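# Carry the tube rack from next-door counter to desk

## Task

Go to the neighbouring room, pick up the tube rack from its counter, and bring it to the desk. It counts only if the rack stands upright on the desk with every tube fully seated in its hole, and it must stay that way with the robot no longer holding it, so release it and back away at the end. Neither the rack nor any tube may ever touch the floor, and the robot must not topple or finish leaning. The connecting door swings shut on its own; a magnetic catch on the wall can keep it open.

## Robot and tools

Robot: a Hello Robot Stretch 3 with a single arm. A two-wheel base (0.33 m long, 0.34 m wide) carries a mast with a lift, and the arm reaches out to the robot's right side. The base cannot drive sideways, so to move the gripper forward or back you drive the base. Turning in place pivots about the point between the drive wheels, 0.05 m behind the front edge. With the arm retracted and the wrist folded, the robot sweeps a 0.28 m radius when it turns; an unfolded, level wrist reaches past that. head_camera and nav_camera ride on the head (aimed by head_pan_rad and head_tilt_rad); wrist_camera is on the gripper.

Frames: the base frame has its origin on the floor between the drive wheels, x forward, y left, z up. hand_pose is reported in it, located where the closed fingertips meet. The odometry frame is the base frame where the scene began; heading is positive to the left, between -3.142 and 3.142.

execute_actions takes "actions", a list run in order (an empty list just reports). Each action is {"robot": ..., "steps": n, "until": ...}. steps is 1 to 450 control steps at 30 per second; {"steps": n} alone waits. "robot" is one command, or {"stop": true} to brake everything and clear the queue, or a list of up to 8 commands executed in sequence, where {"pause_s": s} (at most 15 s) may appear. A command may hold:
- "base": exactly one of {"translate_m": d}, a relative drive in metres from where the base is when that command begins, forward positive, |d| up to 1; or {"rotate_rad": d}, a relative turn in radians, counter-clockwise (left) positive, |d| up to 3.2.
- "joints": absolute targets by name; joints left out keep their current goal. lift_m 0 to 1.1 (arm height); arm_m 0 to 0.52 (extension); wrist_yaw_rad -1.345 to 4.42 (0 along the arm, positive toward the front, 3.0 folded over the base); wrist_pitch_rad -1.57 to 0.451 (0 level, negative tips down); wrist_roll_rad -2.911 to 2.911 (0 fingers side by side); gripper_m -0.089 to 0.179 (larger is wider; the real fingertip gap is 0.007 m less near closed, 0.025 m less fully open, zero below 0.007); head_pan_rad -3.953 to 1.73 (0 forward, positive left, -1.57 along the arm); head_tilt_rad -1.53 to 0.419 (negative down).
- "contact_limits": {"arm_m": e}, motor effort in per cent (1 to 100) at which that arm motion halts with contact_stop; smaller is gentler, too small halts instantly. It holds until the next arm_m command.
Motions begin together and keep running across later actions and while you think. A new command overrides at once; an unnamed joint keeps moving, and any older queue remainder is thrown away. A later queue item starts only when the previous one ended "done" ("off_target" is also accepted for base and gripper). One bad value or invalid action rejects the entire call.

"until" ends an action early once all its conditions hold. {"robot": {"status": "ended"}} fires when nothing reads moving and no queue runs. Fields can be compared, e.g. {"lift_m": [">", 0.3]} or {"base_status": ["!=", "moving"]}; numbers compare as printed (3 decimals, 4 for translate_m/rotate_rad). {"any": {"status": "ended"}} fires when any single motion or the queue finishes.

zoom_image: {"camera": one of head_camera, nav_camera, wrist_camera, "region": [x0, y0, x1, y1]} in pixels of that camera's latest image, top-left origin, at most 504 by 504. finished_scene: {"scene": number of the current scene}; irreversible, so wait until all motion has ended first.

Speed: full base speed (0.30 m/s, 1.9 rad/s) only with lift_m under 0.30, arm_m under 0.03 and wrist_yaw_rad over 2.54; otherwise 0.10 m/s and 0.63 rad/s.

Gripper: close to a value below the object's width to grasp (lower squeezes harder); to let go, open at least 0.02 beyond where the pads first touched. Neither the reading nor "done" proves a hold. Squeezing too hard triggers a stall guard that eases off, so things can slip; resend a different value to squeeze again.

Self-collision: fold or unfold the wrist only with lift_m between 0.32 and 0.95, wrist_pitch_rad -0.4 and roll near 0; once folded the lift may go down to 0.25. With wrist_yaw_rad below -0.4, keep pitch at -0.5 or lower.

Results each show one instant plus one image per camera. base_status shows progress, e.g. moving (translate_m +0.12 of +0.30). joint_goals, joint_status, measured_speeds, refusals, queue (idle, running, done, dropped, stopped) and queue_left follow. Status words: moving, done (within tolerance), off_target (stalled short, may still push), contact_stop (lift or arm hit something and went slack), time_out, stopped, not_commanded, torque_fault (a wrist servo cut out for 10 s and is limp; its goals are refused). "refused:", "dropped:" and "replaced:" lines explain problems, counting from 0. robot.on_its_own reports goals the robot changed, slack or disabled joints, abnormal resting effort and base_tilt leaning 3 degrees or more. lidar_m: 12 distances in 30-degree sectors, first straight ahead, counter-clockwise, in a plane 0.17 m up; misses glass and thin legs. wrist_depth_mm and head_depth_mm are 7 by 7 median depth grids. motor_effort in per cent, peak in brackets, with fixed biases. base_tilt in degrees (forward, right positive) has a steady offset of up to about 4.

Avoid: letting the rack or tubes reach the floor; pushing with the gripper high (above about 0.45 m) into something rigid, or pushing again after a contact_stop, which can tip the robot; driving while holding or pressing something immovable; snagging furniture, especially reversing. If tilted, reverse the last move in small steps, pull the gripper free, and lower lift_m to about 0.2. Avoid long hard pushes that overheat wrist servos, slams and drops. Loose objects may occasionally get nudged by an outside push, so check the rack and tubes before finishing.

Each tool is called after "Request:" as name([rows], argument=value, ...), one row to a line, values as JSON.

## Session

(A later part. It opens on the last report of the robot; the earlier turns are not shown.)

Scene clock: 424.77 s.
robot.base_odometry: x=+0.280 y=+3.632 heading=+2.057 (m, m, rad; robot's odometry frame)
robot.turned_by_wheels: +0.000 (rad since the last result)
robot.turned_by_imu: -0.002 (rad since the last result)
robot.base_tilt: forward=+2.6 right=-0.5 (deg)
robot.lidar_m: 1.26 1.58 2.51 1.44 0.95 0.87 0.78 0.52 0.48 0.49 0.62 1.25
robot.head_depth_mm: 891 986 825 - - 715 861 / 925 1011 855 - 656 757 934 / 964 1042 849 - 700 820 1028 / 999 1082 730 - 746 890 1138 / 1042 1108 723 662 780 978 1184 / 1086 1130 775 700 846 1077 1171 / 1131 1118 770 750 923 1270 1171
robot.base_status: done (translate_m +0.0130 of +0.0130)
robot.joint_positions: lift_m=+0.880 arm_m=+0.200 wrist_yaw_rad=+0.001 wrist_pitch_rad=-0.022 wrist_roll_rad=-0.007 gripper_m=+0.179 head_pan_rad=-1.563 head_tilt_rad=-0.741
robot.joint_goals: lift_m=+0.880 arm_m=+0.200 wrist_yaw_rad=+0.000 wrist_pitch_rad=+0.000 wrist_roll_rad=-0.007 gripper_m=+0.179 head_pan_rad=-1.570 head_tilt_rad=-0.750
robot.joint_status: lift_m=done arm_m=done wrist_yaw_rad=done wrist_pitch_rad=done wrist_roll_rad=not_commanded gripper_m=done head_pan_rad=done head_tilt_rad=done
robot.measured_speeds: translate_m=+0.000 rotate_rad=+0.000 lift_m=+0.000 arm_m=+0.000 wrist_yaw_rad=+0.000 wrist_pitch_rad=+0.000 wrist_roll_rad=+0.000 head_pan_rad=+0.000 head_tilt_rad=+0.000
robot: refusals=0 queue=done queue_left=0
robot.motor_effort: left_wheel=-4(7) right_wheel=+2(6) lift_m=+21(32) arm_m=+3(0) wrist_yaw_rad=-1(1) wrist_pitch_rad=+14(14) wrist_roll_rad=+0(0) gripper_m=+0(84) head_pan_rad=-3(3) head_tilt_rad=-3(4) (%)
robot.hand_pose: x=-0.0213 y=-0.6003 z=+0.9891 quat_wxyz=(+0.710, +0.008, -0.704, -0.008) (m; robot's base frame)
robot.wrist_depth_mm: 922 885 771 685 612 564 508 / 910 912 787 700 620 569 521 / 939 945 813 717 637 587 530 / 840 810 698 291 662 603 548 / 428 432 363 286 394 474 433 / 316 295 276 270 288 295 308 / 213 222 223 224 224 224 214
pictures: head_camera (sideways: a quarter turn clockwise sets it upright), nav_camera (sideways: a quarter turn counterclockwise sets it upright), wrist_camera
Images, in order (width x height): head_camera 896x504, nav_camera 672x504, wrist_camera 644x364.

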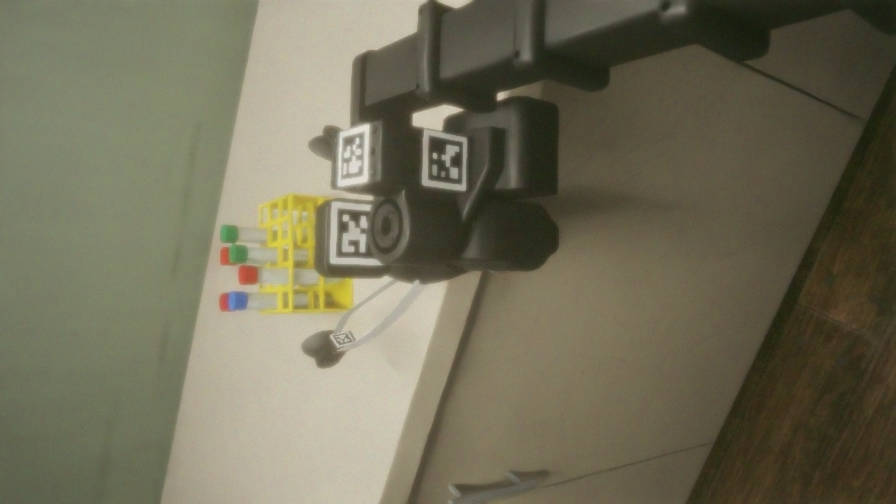

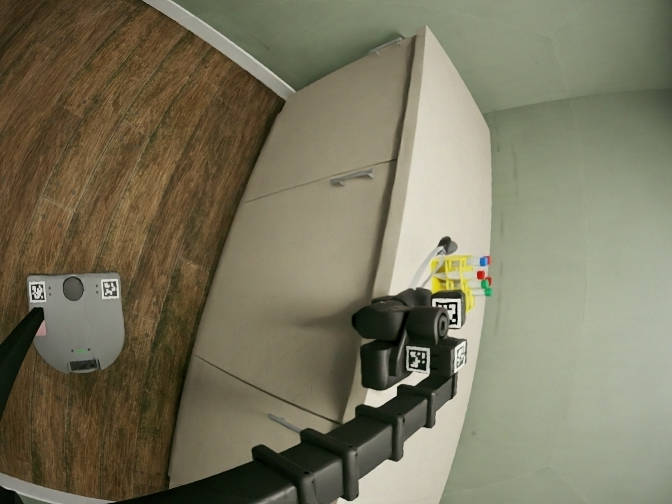

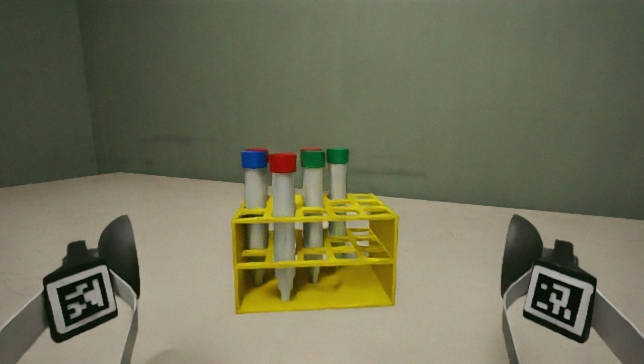

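Request:
execute_actions([
  {"robot":[{"joints":{"lift_m":0.862}},{"joints":{"arm_m":0.34}}],"steps":300,"until":{"robot":{"status":"ended"}}},
])

Scene clock: 430.10 s.
robot.base_odometry: x=+0.280 y=+3.632 heading=+2.057 (m, m, rad; robot's odometry frame)
robot.turned_by_wheels: +0.000 (rad since the last result)
robot.turned_by_imu: -0.001 (rad since the last result)
robot.base_tilt: forward=+2.5 right=-0.6 (deg)
robot.lidar_m: 1.26 1.58 2.52 1.44 0.95 0.87 0.78 0.52 0.48 0.49 0.62 1.25
robot.head_depth_mm: 893 988 823 665 - - 878 / 923 1012 900 587 649 760 933 / 956 1047 - 585 679 819 1033 / 998 1079 - 611 728 888 1131 / 1039 1110 750 661 784 977 1181 / 1084 1135 779 699 849 1080 1174 / 1131 1115 772 751 925 1262 1171
robot.base_status: done (translate_m +0.0130 of +0.0130)
robot.joint_positions: lift_m=+0.862 arm_m=+0.340 wrist_yaw_rad=+0.001 wrist_pitch_rad=-0.022 wrist_roll_rad=-0.007 gripper_m=+0.179 head_pan_rad=-1.563 head_tilt_rad=-0.741
robot.joint_goals: lift_m=+0.862 arm_m=+0.340 wrist_yaw_rad=+0.000 wrist_pitch_rad=+0.000 wrist_roll_rad=-0.007 gripper_m=+0.179 head_pan_rad=-1.570 head_tilt_rad=-0.750
robot.joint_status: lift_m=done arm_m=done wrist_yaw_rad=done wrist_pitch_rad=done wrist_roll_rad=not_commanded gripper_m=done head_pan_rad=done head_tilt_rad=done
robot.measured_speeds: translate_m=+0.000 rotate_rad=+0.000 lift_m=+0.000 arm_m=+0.000 wrist_yaw_rad=+0.000 wrist_pitch_rad=+0.000 wrist_roll_rad=+0.000 head_pan_rad=+0.000 head_tilt_rad=+0.000
robot: refusals=0 queue=done queue_left=0
robot.motor_effort: left_wheel=-4(4) right_wheel=+2(2) lift_m=+22(22) arm_m=+3(1) wrist_yaw_rad=-1(1) wrist_pitch_rad=+14(14) wrist_roll_rad=+0(0) gripper_m=+1(0) head_pan_rad=-3(3) head_tilt_rad=-3(4) (%)
robot.hand_pose: x=-0.0213 y=-0.7403 z=+0.9711 quat_wxyz=(+0.710, +0.008, -0.704, -0.008) (m; robot's base frame)
robot.wrist_depth_mm: 809 714 632 556 499 457 421 / 829 748 647 572 514 466 427 / 836 773 634 570 533 475 431 / 702 712 118 169 533 483 439 / 377 376 127 149 168 415 382 / - 121 122 155 166 128 267 / 185 144 128 143 143 187 186
pictures: head_camera (sideways: a quarter turn clockwise sets it upright), nav_camera (sideways: a quarter turn counterclockwise sets it upright), wrist_camera
Images, in order (width x height): head_camera 896x504, nav_camera 672x504, wrist_camera 644x364.

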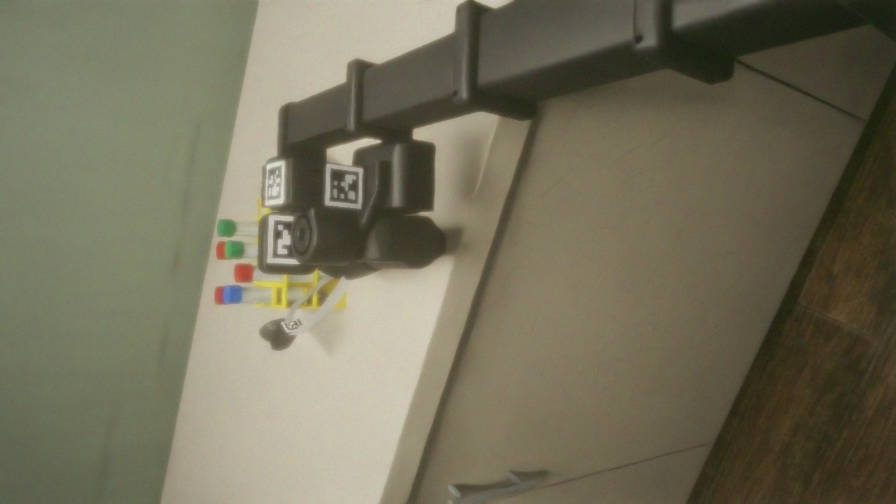

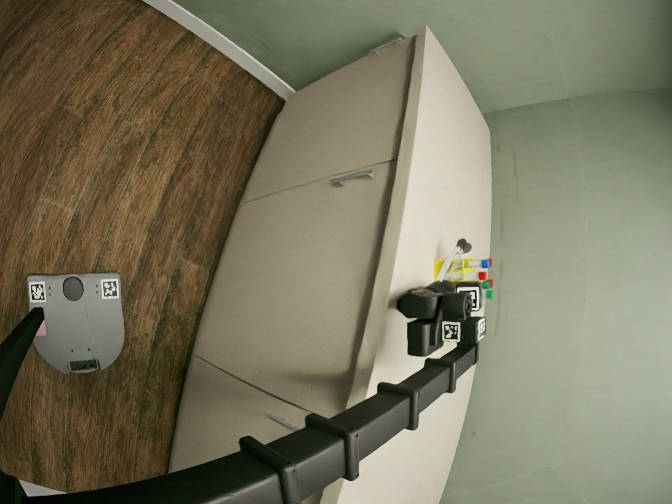

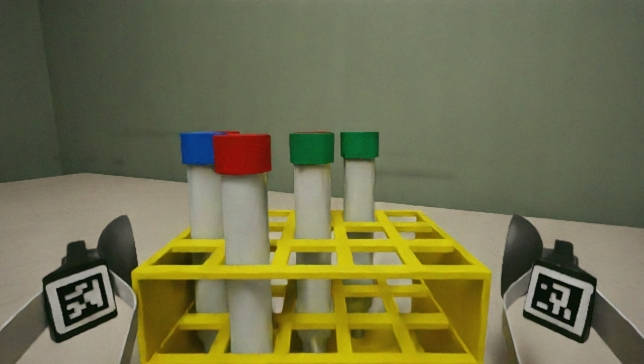

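Request:
execute_actions([
  {"robot":{"joints":{"gripper_m":0.09}},"steps":90,"until":{"robot":{"status":"ended"}}},
  {"steps":15},
  {"robot":{"joints":{"lift_m":0.9}},"steps":90,"until":{"robot":{"status":"ended"}}},
])

Scene clock: 436.03 s.
robot.base_odometry: x=+0.280 y=+3.632 heading=+2.057 (m, m, rad; robot's odometry frame)
robot.turned_by_wheels: +0.000 (rad since the last result)
robot.turned_by_imu: -0.002 (rad since the last result)
robot.base_tilt: forward=+2.5 right=-0.6 (deg)
robot.lidar_m: 1.26 1.58 2.52 1.44 0.95 0.88 0.78 0.52 0.48 0.49 0.62 1.25
robot.head_depth_mm: 891 980 863 - - 729 848 / 926 1016 - 598 635 755 933 / 961 1051 - 603 679 817 1031 / 999 1077 - 623 727 888 1141 / 1045 1107 753 664 784 976 1179 / 1082 1134 778 696 846 1083 1176 / 1128 1115 771 755 928 1274 1168
robot.base_status: done (translate_m +0.0130 of +0.0130)
robot.joint_positions: lift_m=+0.900 arm_m=+0.340 wrist_yaw_rad=+0.001 wrist_pitch_rad=-0.032 wrist_roll_rad=-0.007 gripper_m=+0.091 head_pan_rad=-1.563 head_tilt_rad=-0.741
robot.joint_goals: lift_m=+0.900 arm_m=+0.340 wrist_yaw_rad=+0.000 wrist_pitch_rad=+0.000 wrist_roll_rad=-0.007 gripper_m=+0.090 head_pan_rad=-1.570 head_tilt_rad=-0.750
robot.joint_status: lift_m=done arm_m=done wrist_yaw_rad=done wrist_pitch_rad=done wrist_roll_rad=not_commanded gripper_m=done head_pan_rad=done head_tilt_rad=done
robot.measured_speeds: translate_m=+0.000 rotate_rad=+0.000 lift_m=+0.000 arm_m=+0.000 wrist_yaw_rad=+0.000 wrist_pitch_rad=+0.000 wrist_roll_rad=+0.000 head_pan_rad=+0.000 head_tilt_rad=+0.000
robot: refusals=0 queue=done queue_left=0
robot.motor_effort: left_wheel=-3(4) right_wheel=+2(2) lift_m=+32(32) arm_m=+3(3) wrist_yaw_rad=+0(0) wrist_pitch_rad=+19(20) wrist_roll_rad=+0(0) gripper_m=-20(95) head_pan_rad=-3(3) head_tilt_rad=-4(4) (%)
robot.hand_pose: x=-0.0213 y=-0.7400 z=+1.0062 quat_wxyz=(+0.710, +0.012, -0.704, -0.011) (m; robot's base frame)
robot.wrist_depth_mm: 795 717 629 557 493 458 421 / 826 736 643 568 511 461 423 / 850 766 643 568 527 472 426 / 835 773 156 182 529 492 440 / 469 490 139 155 177 479 449 / 321 136 157 167 180 - 327 / 248 236 148 170 175 242 250
pictures: head_camera (sideways: a quarter turn clockwise sets it upright), nav_camera (sideways: a quarter turn counterclockwise sets it upright), wrist_camera
Images, in order (width x height): head_camera 896x504, nav_camera 672x504, wrist_camera 644x364.

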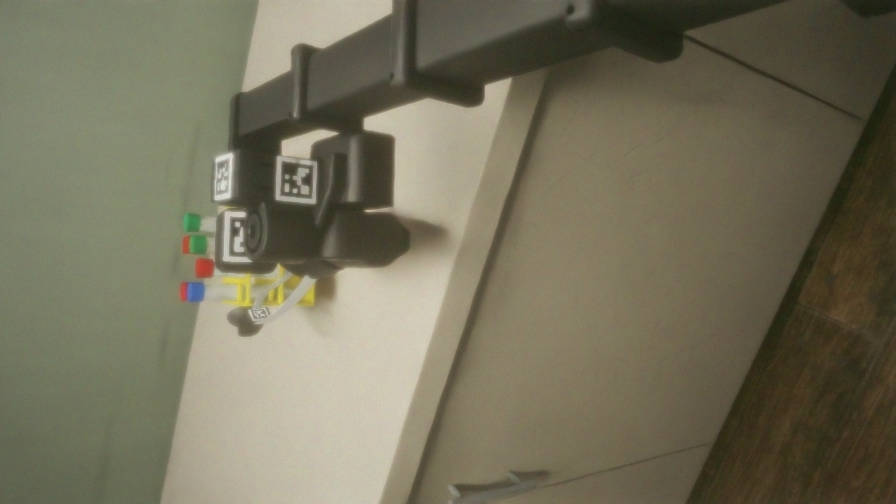

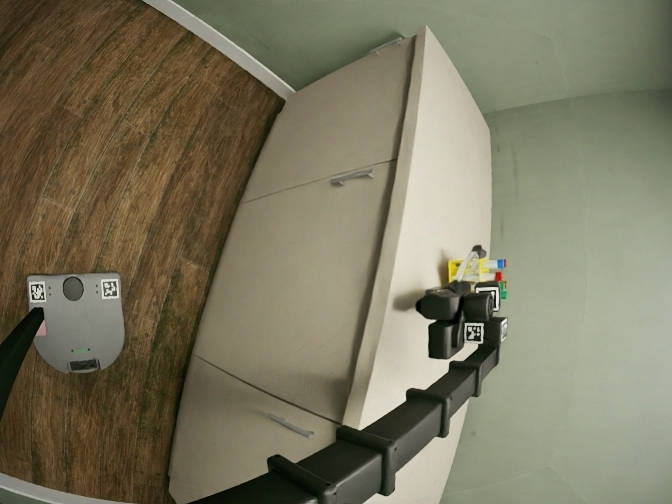

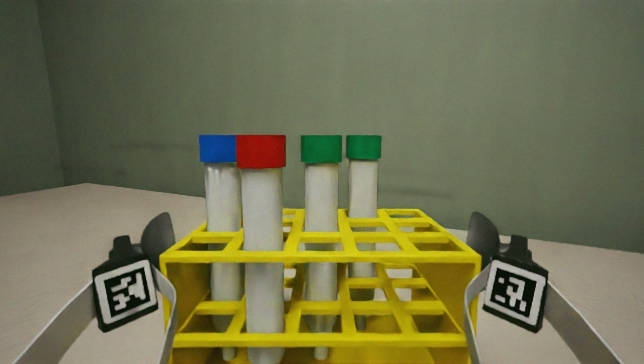

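Request:
execute_actions([
  {"robot":[{"joints":{"gripper_m":0.075}},{"joints":{"lift_m":0.93}},{"joints":{"arm_m":0.0}},{"joints":{"wrist_yaw_rad":1.57,"head_pan_rad":0,"head_tilt_rad":-0.7},"base":{"rotate_rad":1.0}}],"steps":450,"until":{"robot":{"status":"ended"}}},
])

Scene clock: 448.67 s.
robot.base_odometry: x=+0.280 y=+3.632 heading=+3.056 (m, m, rad; robot's odometry frame)
robot.turned_by_wheels: +1.000 (rad since the last result)
robot.turned_by_imu: +1.000 (rad since the last result)
robot.base_tilt: forward=+2.4 right=-0.6 (deg)
robot.lidar_m: 2.52 1.55 0.97 0.87 0.88 0.53 0.48 0.49 0.60 1.18 1.25 1.52
robot.head_depth_mm: 2217 2292 2343 2213 1601 288 1176 / 2431 2719 2782 2207 315 289 1187 / 2372 2672 2860 2181 1724 1394 1215 / 2350 2607 2825 2181 1709 1419 1204 / 2285 2533 2753 2144 1687 1404 1195 / 2222 2424 2650 2148 1695 1394 1191 / 2068 2315 2553 2101 1679 1389 1187
robot.base_status: done (rotate_rad +0.9998 of +1.0000)
robot.joint_positions: lift_m=+0.930 arm_m=+0.000 wrist_yaw_rad=+1.569 wrist_pitch_rad=-0.033 wrist_roll_rad=-0.007 gripper_m=+0.091 head_pan_rad=-0.007 head_tilt_rad=-0.705
robot.joint_goals: lift_m=+0.930 arm_m=+0.000 wrist_yaw_rad=+1.570 wrist_pitch_rad=+0.000 wrist_roll_rad=-0.007 gripper_m=+0.090 head_pan_rad=+0.000 head_tilt_rad=-0.700
robot.joint_status: lift_m=done arm_m=done wrist_yaw_rad=done wrist_pitch_rad=done wrist_roll_rad=not_commanded gripper_m=done head_pan_rad=done head_tilt_rad=done
robot.measured_speeds: translate_m=+0.000 rotate_rad=+0.000 lift_m=+0.000 arm_m=+0.000 wrist_yaw_rad=+0.000 wrist_pitch_rad=+0.000 wrist_roll_rad=+0.000 head_pan_rad=+0.000 head_tilt_rad=+0.000
robot: refusals=0 queue=done queue_left=0
robot.on_its_own: gripper_m is held at +0.090, not at your +0.075, by its stall guard, which is not easing now
robot.motor_effort: left_wheel=-4(10) right_wheel=+2(6) lift_m=+32(32) arm_m=-1(0) wrist_yaw_rad=+1(3) wrist_pitch_rad=+20(20) wrist_roll_rad=+0(0) gripper_m=-20(81) head_pan_rad=+2(34) head_tilt_rad=+1(9) (%)
robot.hand_pose: x=+0.2339 y=-0.1458 z=+1.0359 quat_wxyz=(+0.511, +0.506, -0.490, +0.493) (m; robot's base frame)
robot.wrist_depth_mm: - - - - - - - / - - - - - - - / - - - - - - - / - - 156 183 - - - / - - 136 159 177 - - / - 137 157 168 180 - - / - - 148 173 175 - -
pictures: head_camera (sideways: a quarter turn clockwise sets it upright), nav_camera (sideways: a quarter turn counterclockwise sets it upright), wrist_camera
Images, in order (width x height): head_camera 896x504, nav_camera 672x504, wrist_camera 644x364.

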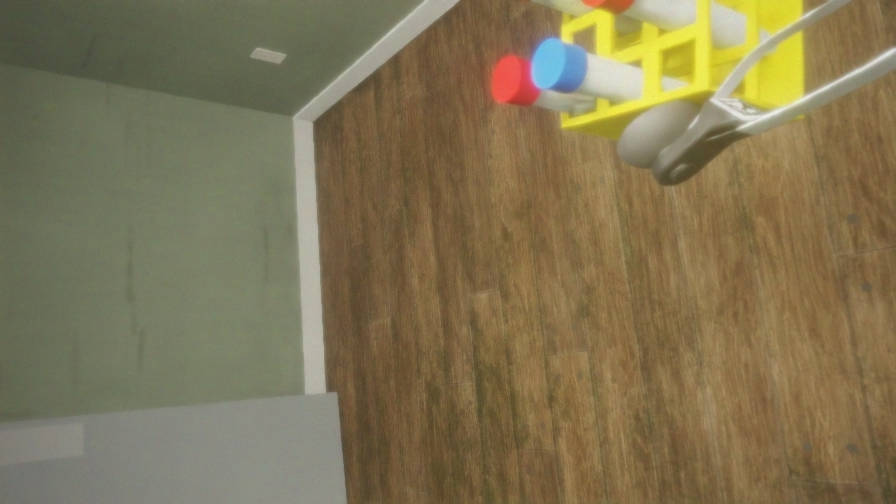

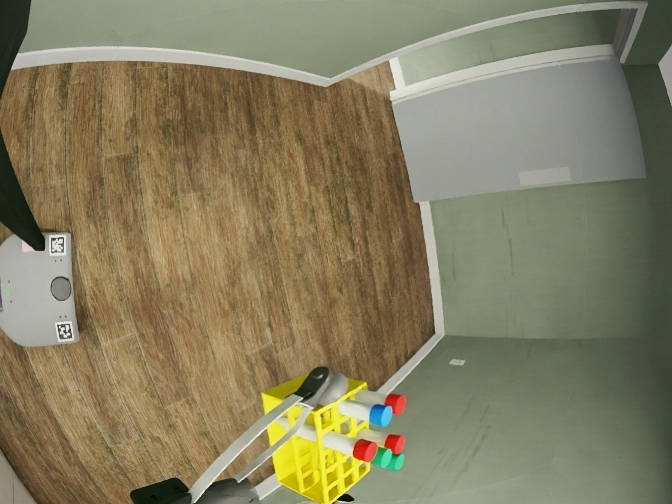

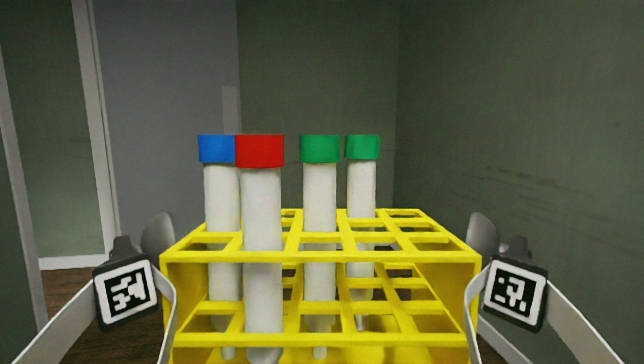

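Request:
execute_actions([
  {"robot":[{"base":{"rotate_rad":0.085},"joints":{"head_pan_rad":0.6,"head_tilt_rad":-0.5}},{"base":{"translate_m":1.0}},{"base":{"translate_m":0.2}}],"steps":450,"until":{"robot":{"status":"ended"}}},
  {"robot":[{"base":{"translate_m":0.7}},{"base":{"rotate_rad":1.55},"joints":{"head_pan_rad":0}}],"steps":450,"until":{"robot":{"status":"ended"}}},
])

Scene clock: 480.90 s.
robot.base_odometry: x=-1.620 y=+3.633 heading=-1.592 (m, m, rad; robot's odometry frame)
robot.turned_by_wheels: +1.635 (rad since the last result)
robot.turned_by_imu: +1.639 (rad since the last result)
robot.base_tilt: forward=+2.5 right=-0.5 (deg)
robot.lidar_m: 2.11 1.07 1.34 2.36 1.74 1.15 1.07 1.08 0.85 0.79 0.67 0.80
robot.head_depth_mm: 1615 1629 1648 1324 1243 1208 309 / 2074 2085 2145 2165 2047 1591 - / 2957 3048 3080 2848 2160 1679 1372 / 3232 3424 3802 3022 2146 1662 1352 / 3131 3408 3697 2995 2110 1650 1341 / 3140 3365 3708 2982 2113 1633 1332 / 3077 3345 3617 2785 1278 1355 1336
robot.base_status: done (rotate_rad +1.5498 of +1.5500)
robot.joint_positions: lift_m=+0.930 arm_m=+0.000 wrist_yaw_rad=+1.569 wrist_pitch_rad=-0.033 wrist_roll_rad=-0.007 gripper_m=+0.091 head_pan_rad=+0.007 head_tilt_rad=-0.507
robot.joint_goals: lift_m=+0.930 arm_m=+0.000 wrist_yaw_rad=+1.570 wrist_pitch_rad=+0.000 wrist_roll_rad=-0.007 gripper_m=+0.090 head_pan_rad=+0.000 head_tilt_rad=-0.500
robot.joint_status: lift_m=done arm_m=done wrist_yaw_rad=done wrist_pitch_rad=done wrist_roll_rad=not_commanded gripper_m=done head_pan_rad=done head_tilt_rad=done
robot.measured_speeds: translate_m=+0.000 rotate_rad=+0.000 lift_m=+0.000 arm_m=+0.000 wrist_yaw_rad=+0.000 wrist_pitch_rad=+0.000 wrist_roll_rad=+0.000 head_pan_rad=+0.000 head_tilt_rad=+0.000
robot: refusals=0 queue=done queue_left=0
robot.on_its_own: gripper_m is held at +0.090, not at your +0.075, by its stall guard, which is not easing now
robot.motor_effort: left_wheel=-4(10) right_wheel=+3(6) lift_m=+31(31) arm_m=-2(2) wrist_yaw_rad=+0(1) wrist_pitch_rad=+20(20) wrist_roll_rad=+0(0) gripper_m=-20(19) head_pan_rad=-3(30) head_tilt_rad=+3(15) (%)
robot.hand_pose: x=+0.2339 y=-0.1458 z=+1.0359 quat_wxyz=(+0.511, +0.506, -0.490, +0.493) (m; robot's base frame)
robot.wrist_depth_mm: 834 869 - - - 672 477 / 868 892 - - - 662 486 / 886 900 - - - 661 482 / 905 913 156 183 - 674 482 / 933 944 137 160 176 604 486 / 977 137 157 167 180 - 496 / - - 148 171 175 667 474
pictures: head_camera (sideways: a quarter turn clockwise sets it upright), nav_camera (sideways: a quarter turn counterclockwise sets it upright), wrist_camera
Images, in order (width x height): head_camera 896x504, nav_camera 672x504, wrist_camera 644x364.

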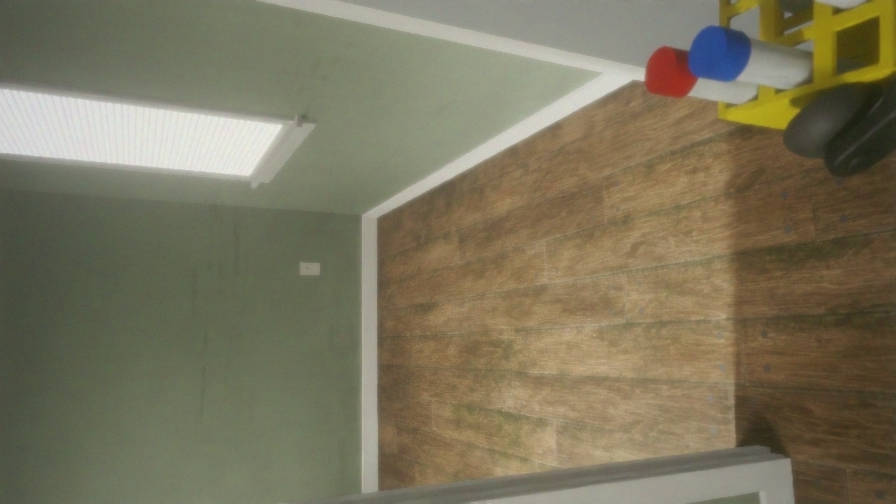

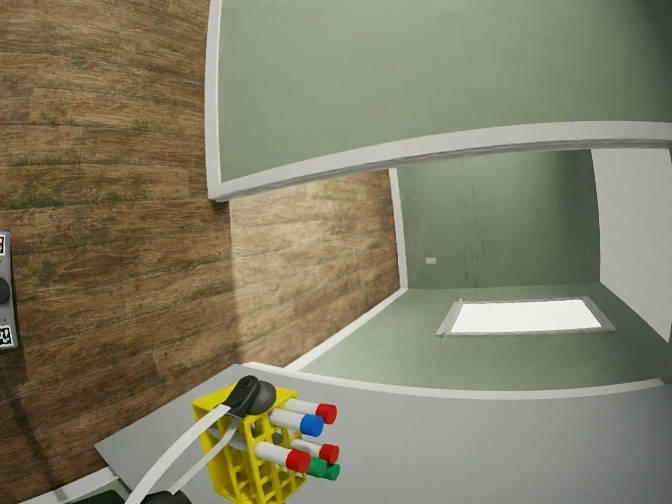

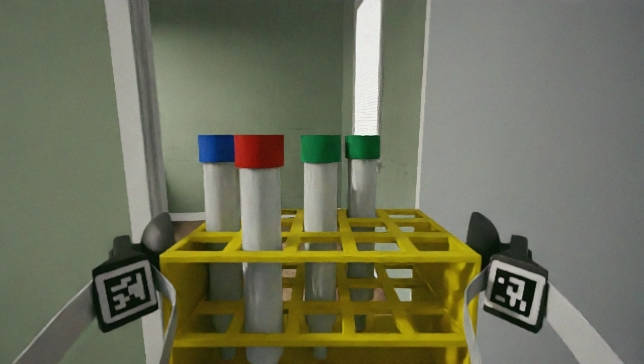

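Request:
execute_actions([
  {"robot":[{"base":{"rotate_rad":0.11},"joints":{"head_tilt_rad":-0.8}},{"base":{"translate_m":0.6}}],"steps":450,"until":{"robot":{"status":"ended"}}},
])

Scene clock: 493.67 s.
robot.base_odometry: x=-1.567 y=+3.035 heading=-1.482 (m, m, rad; robot's odometry frame)
robot.turned_by_wheels: +0.110 (rad since the last result)
robot.turned_by_imu: +0.110 (rad since the last result)
robot.base_tilt: forward=+2.5 right=-0.4 (deg)
robot.lidar_m: 2.93 0.51 0.65 1.73 2.38 1.73 1.67 1.12 0.65 0.61 0.62 1.10
robot.head_depth_mm: 2171 2161 2140 1937 312 317 1186 / 2706 2965 2541 1962 309 1275 1174 / 2720 2965 2517 1936 1635 1354 1172 / 2666 2990 2492 1928 1589 1345 1168 / 2706 2998 2447 1933 1589 1331 1165 / 2718 2966 2450 1903 1569 1328 1155 / 2690 2999 2428 1893 1481 917 1089
robot.base_status: done (translate_m +0.6000 of +0.6000)
robot.joint_positions: lift_m=+0.930 arm_m=+0.000 wrist_yaw_rad=+1.569 wrist_pitch_rad=-0.033 wrist_roll_rad=-0.007 gripper_m=+0.091 head_pan_rad=+0.007 head_tilt_rad=-0.790
robot.joint_goals: lift_m=+0.930 arm_m=+0.000 wrist_yaw_rad=+1.570 wrist_pitch_rad=+0.000 wrist_roll_rad=-0.007 gripper_m=+0.090 head_pan_rad=+0.000 head_tilt_rad=-0.800
robot.joint_status: lift_m=done arm_m=done wrist_yaw_rad=done wrist_pitch_rad=done wrist_roll_rad=not_commanded gripper_m=done head_pan_rad=done head_tilt_rad=done
robot.measured_speeds: translate_m=+0.000 rotate_rad=+0.000 lift_m=+0.000 arm_m=+0.000 wrist_yaw_rad=+0.000 wrist_pitch_rad=+0.000 wrist_roll_rad=+0.000 head_pan_rad=+0.000 head_tilt_rad=+0.000
robot: refusals=0 queue=done queue_left=0
robot.on_its_own: gripper_m is held at +0.090, not at your +0.075, by its stall guard, which is not easing now
robot.motor_effort: left_wheel=-5(11) right_wheel=+2(5) lift_m=+31(32) arm_m=-2(2) wrist_yaw_rad=+1(0) wrist_pitch_rad=+20(20) wrist_roll_rad=+0(0) gripper_m=-19(20) head_pan_rad=-3(3) head_tilt_rad=-4(21) (%)
robot.hand_pose: x=+0.2339 y=-0.1458 z=+1.0359 quat_wxyz=(+0.511, +0.506, -0.490, +0.493) (m; robot's base frame)
robot.wrist_depth_mm: - - - - - - 747 / - - - - - - 739 / 471 - - - - - 741 / 472 - 155 182 - - 744 / 458 - 139 158 177 952 735 / 448 136 157 166 180 - 746 / 448 - 149 172 176 - 529
pictures: head_camera (sideways: a quarter turn clockwise sets it upright), nav_camera (sideways: a quarter turn counterclockwise sets it upright), wrist_camera
Images, in order (width x height): head_camera 896x504, nav_camera 672x504, wrist_camera 644x364.

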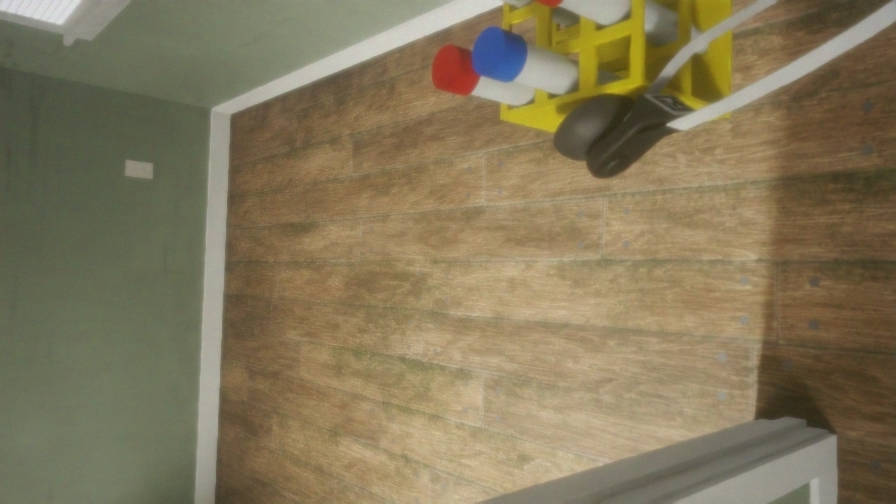

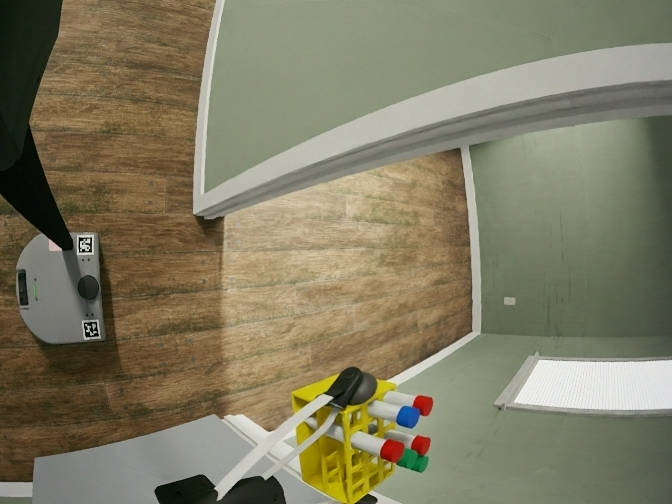

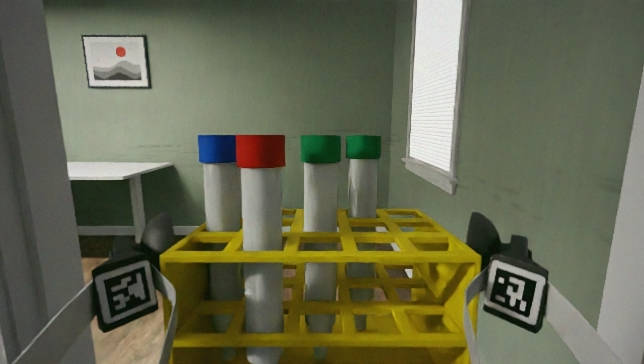

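Request:
execute_actions([
  {"robot":[{"base":{"translate_m":1.0},"joints":{"head_pan_rad":0.4,"head_tilt_rad":-0.5}},{"base":{"translate_m":0.3}}],"steps":450,"until":{"robot":{"status":"ended"}}},
  {"robot":[{"base":{"translate_m":0.4}},{"base":{"rotate_rad":1.571},"joints":{"head_pan_rad":-0.9,"head_tilt_rad":-0.7}}],"steps":450,"until":{"robot":{"status":"ended"}}},
])

Scene clock: 520.47 s.
robot.base_odometry: x=-1.417 y=+1.342 heading=+0.089 (m, m, rad; robot's odometry frame)
robot.turned_by_wheels: +1.571 (rad since the last result)
robot.turned_by_imu: +1.575 (rad since the last result)
robot.base_tilt: forward=+2.4 right=-0.5 (deg)
robot.lidar_m: 2.99 1.60 1.14 1.13 1.11 0.80 0.77 0.80 1.09 1.41 1.46 1.68
robot.head_depth_mm: 1235 1328 1457 1618 1726 1454 1282 / 1309 1425 1576 1740 1767 - - / 1399 1523 1708 1905 1746 - - / 1508 1662 1856 2030 1754 1496 - / 1619 1783 2042 2178 357 1390 1178 / 1752 1878 2288 2094 341 357 1204 / 1919 1978 1746 1953 306 299 1149
robot.base_status: done (rotate_rad +1.5708 of +1.5710)
robot.joint_positions: lift_m=+0.930 arm_m=+0.000 wrist_yaw_rad=+1.569 wrist_pitch_rad=-0.033 wrist_roll_rad=-0.007 gripper_m=+0.091 head_pan_rad=-0.893 head_tilt_rad=-0.691
robot.joint_goals: lift_m=+0.930 arm_m=+0.000 wrist_yaw_rad=+1.570 wrist_pitch_rad=+0.000 wrist_roll_rad=-0.007 gripper_m=+0.090 head_pan_rad=-0.900 head_tilt_rad=-0.700
robot.joint_status: lift_m=done arm_m=done wrist_yaw_rad=done wrist_pitch_rad=done wrist_roll_rad=not_commanded gripper_m=done head_pan_rad=done head_tilt_rad=done
robot.measured_speeds: translate_m=+0.000 rotate_rad=+0.000 lift_m=+0.000 arm_m=+0.000 wrist_yaw_rad=+0.000 wrist_pitch_rad=+0.000 wrist_roll_rad=+0.000 head_pan_rad=+0.000 head_tilt_rad=+0.000
robot: refusals=0 queue=done queue_left=0
robot.on_its_own: gripper_m is held at +0.090, not at your +0.075, by its stall guard, which is not easing now
robot.motor_effort: left_wheel=-4(11) right_wheel=+3(6) lift_m=+32(32) arm_m=-2(2) wrist_yaw_rad=+0(0) wrist_pitch_rad=+20(20) wrist_roll_rad=+0(0) gripper_m=-19(20) head_pan_rad=-3(36) head_tilt_rad=-3(18) (%)
robot.hand_pose: x=+0.2339 y=-0.1458 z=+1.0359 quat_wxyz=(+0.511, +0.506, -0.490, +0.493) (m; robot's base frame)
robot.wrist_depth_mm: - - - - - - - / - - - - - - - / - - - - - - - / - - 155 184 - - - / - - 138 160 177 - - / - 136 158 166 180 - - / - - 148 170 175 - -
pictures: head_camera (sideways: a quarter turn clockwise sets it upright), nav_camera (sideways: a quarter turn counterclockwise sets it upright), wrist_camera
Images, in order (width x height): head_camera 896x504, nav_camera 672x504, wrist_camera 644x364.

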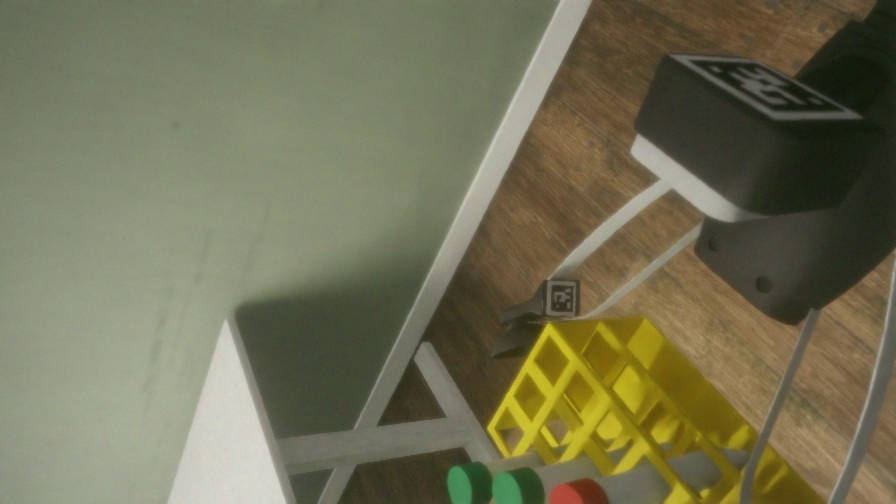

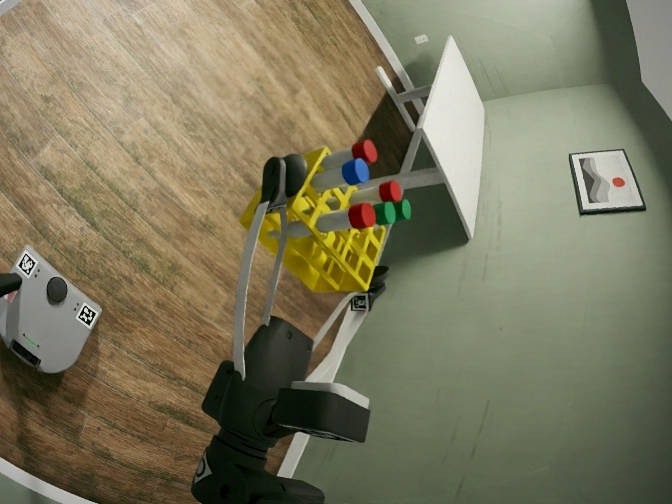

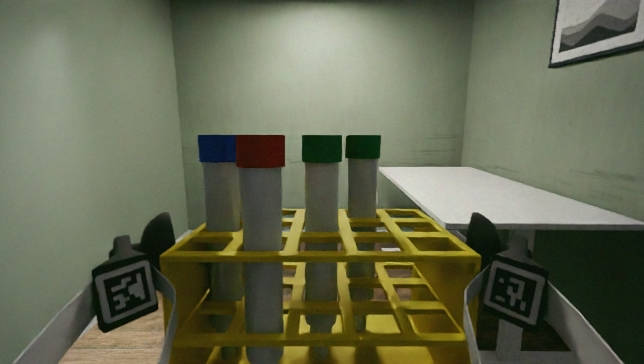

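Request:
execute_actions([
  {"robot":[{"base":{"rotate_rad":-0.1}},{"base":{"translate_m":1.0},"joints":{"head_pan_rad":-1.57,"head_tilt_rad":-0.8}},{"base":{"translate_m":0.5}},{"base":{"rotate_rad":0.1}}],"steps":450,"until":{"robot":{"status":"ended"}}},
  {"steps":200,"until":{"robot":{"status":"ended"}}},
])

Scene clock: 542.33 s.
robot.base_odometry: x=+0.083 y=+1.325 heading=+0.089 (m, m, rad; robot's odometry frame)
robot.turned_by_wheels: +0.000 (rad since the last result)
robot.turned_by_imu: +0.000 (rad since the last result)
robot.base_tilt: forward=+2.4 right=-0.5 (deg)
robot.lidar_m: 1.51 1.56 1.31 1.27 1.32 2.33 2.25 1.78 1.30 0.80 1.30 1.39
robot.head_depth_mm: 1068 1208 1391 1595 - - 1186 / 1071 1210 1357 923 - - 1178 / 1068 1207 1100 855 - - 1144 / 1063 1203 1090 853 742 - 1134 / 1064 1204 1077 843 748 1402 1121 / 1063 1203 1073 837 735 - 1103 / 1061 1208 1055 830 719 - 1099
robot.base_status: done (rotate_rad +0.0998 of +0.1000)
robot.joint_positions: lift_m=+0.930 arm_m=+0.000 wrist_yaw_rad=+1.569 wrist_pitch_rad=-0.033 wrist_roll_rad=-0.007 gripper_m=+0.091 head_pan_rad=-1.563 head_tilt_rad=-0.790
robot.joint_goals: lift_m=+0.930 arm_m=+0.000 wrist_yaw_rad=+1.570 wrist_pitch_rad=+0.000 wrist_roll_rad=-0.007 gripper_m=+0.090 head_pan_rad=-1.570 head_tilt_rad=-0.800
robot.joint_status: lift_m=done arm_m=done wrist_yaw_rad=done wrist_pitch_rad=done wrist_roll_rad=not_commanded gripper_m=done head_pan_rad=done head_tilt_rad=done
robot.measured_speeds: translate_m=+0.000 rotate_rad=+0.000 lift_m=+0.000 arm_m=+0.000 wrist_yaw_rad=+0.000 wrist_pitch_rad=+0.000 wrist_roll_rad=+0.000 head_pan_rad=+0.000 head_tilt_rad=+0.000
robot: refusals=0 queue=done queue_left=0
robot.on_its_own: gripper_m is held at +0.090, not at your +0.075, by its stall guard, which is not easing now
robot.motor_effort: left_wheel=-4(11) right_wheel=+3(4) lift_m=+32(32) arm_m=-2(2) wrist_yaw_rad=+1(1) wrist_pitch_rad=+20(21) wrist_roll_rad=+0(0) gripper_m=-20(20) head_pan_rad=-3(34) head_tilt_rad=-3(12) (%)
robot.hand_pose: x=+0.2339 y=-0.1458 z=+1.0359 quat_wxyz=(+0.511, +0.506, -0.490, +0.493) (m; robot's base frame)
robot.wrist_depth_mm: - - - - - - - / - - - - - - - / - - - - - - - / - - 156 182 - - - / - - 138 159 178 - - / - 137 157 165 180 - 759 / - - 148 170 175 586 571
pictures: head_camera (sideways: a quarter turn clockwise sets it upright), nav_camera (sideways: a quarter turn counterclockwise sets it upright), wrist_camera
Images, in order (width x height): head_camera 896x504, nav_camera 672x504, wrist_camera 644x364.

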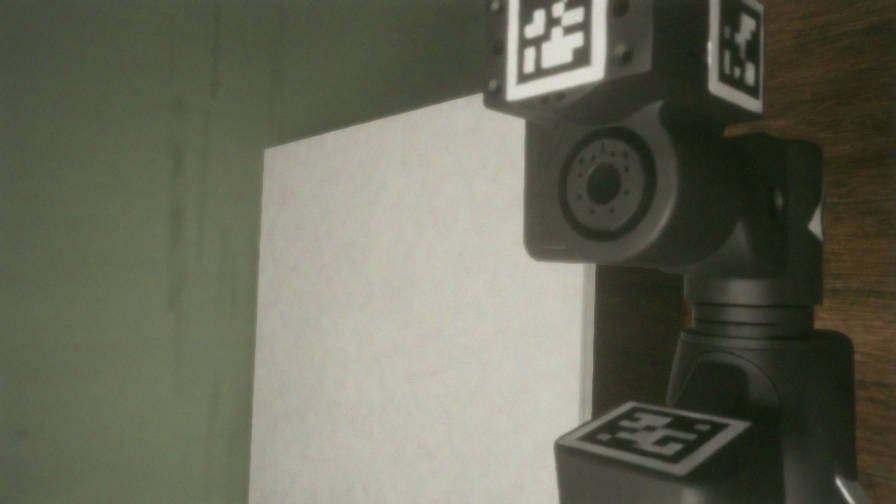

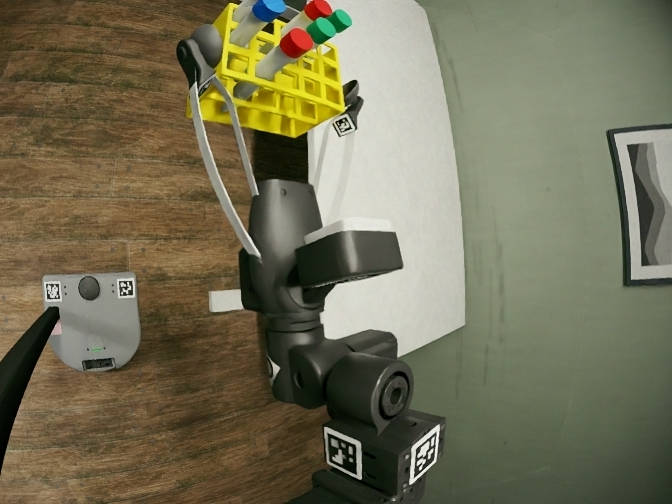

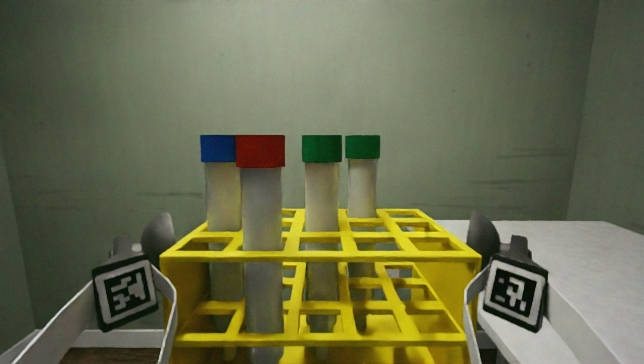

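Request:
execute_actions([
  {"robot":[{"base":{"translate_m":0.3}},{"joints":{"wrist_yaw_rad":0}},{"joints":{"arm_m":0.3}},{"joints":{"lift_m":0.78}}],"steps":450,"until":{"robot":{"status":"ended"}}},
])

Scene clock: 558.17 s.
robot.base_odometry: x=+0.382 y=+1.352 heading=+0.089 (m, m, rad; robot's odometry frame)
robot.turned_by_wheels: +0.000 (rad since the last result)
robot.turned_by_imu: -0.003 (rad since the last result)
robot.base_tilt: forward=+2.5 right=-0.4 (deg)
robot.lidar_m: 1.21 1.26 1.31 1.27 1.32 1.80 2.55 1.78 0.88 1.25 1.18 1.16
robot.head_depth_mm: 1065 1205 1121 867 749 - - / 1068 1209 1118 - - 1360 1165 / 1063 1204 1154 - 739 1361 1169 / 1063 1203 750 - 733 1344 1171 / 1067 1209 1034 840 747 1345 1164 / 1059 1213 1070 835 745 1327 1153 / 1065 1204 1060 831 739 1326 1144
robot.base_status: done (translate_m +0.3000 of +0.3000)
robot.joint_positions: lift_m=+0.780 arm_m=+0.300 wrist_yaw_rad=+0.001 wrist_pitch_rad=-0.033 wrist_roll_rad=-0.007 gripper_m=+0.091 head_pan_rad=-1.563 head_tilt_rad=-0.790
robot.joint_goals: lift_m=+0.780 arm_m=+0.300 wrist_yaw_rad=+0.000 wrist_pitch_rad=+0.000 wrist_roll_rad=-0.007 gripper_m=+0.090 head_pan_rad=-1.570 head_tilt_rad=-0.800
robot.joint_status: lift_m=done arm_m=done wrist_yaw_rad=done wrist_pitch_rad=done wrist_roll_rad=not_commanded gripper_m=done head_pan_rad=done head_tilt_rad=done
robot.measured_speeds: translate_m=+0.000 rotate_rad=+0.000 lift_m=+0.000 arm_m=+0.000 wrist_yaw_rad=+0.000 wrist_pitch_rad=+0.000 wrist_roll_rad=+0.000 head_pan_rad=+0.000 head_tilt_rad=+0.000
robot: refusals=0 queue=done queue_left=0
robot.on_its_own: gripper_m is held at +0.090, not at your +0.075, by its stall guard, which is not easing now
robot.motor_effort: left_wheel=-5(6) right_wheel=+2(6) lift_m=+23(32) arm_m=+3(3) wrist_yaw_rad=-1(3) wrist_pitch_rad=+20(20) wrist_roll_rad=+0(0) gripper_m=-19(20) head_pan_rad=-3(3) head_tilt_rad=-4(3) (%)
robot.hand_pose: x=-0.0213 y=-0.7000 z=+0.8863 quat_wxyz=(+0.710, +0.012, -0.704, -0.012) (m; robot's base frame)
robot.wrist_depth_mm: 654 654 662 649 658 648 644 / 674 678 675 672 669 667 672 / 680 686 676 673 691 688 686 / 721 712 156 183 699 702 701 / 668 691 140 154 177 721 722 / 463 137 157 167 180 - 469 / 352 334 148 170 175 342 353
pictures: head_camera (sideways: a quarter turn clockwise sets it upright), nav_camera (sideways: a quarter turn counterclockwise sets it upright), wrist_camera
Images, in order (width x height): head_camera 896x504, nav_camera 672x504, wrist_camera 644x364.

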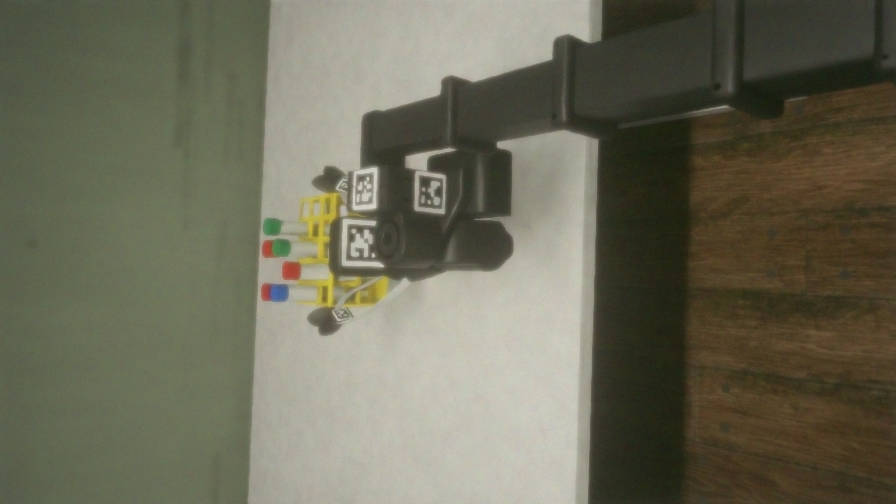

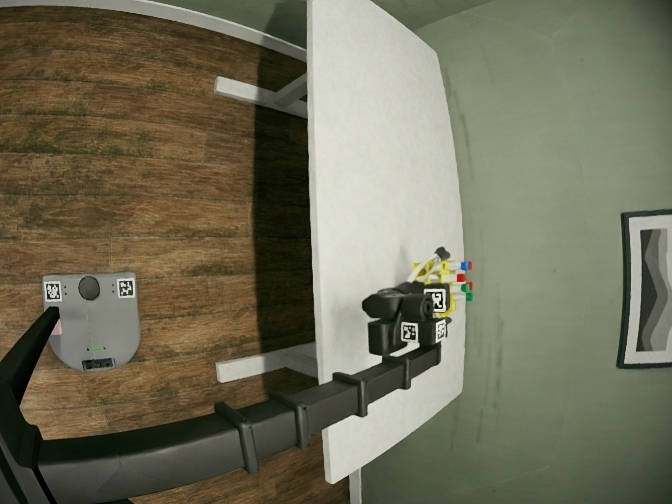

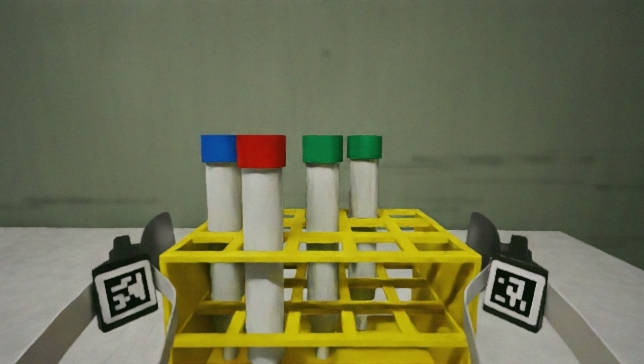

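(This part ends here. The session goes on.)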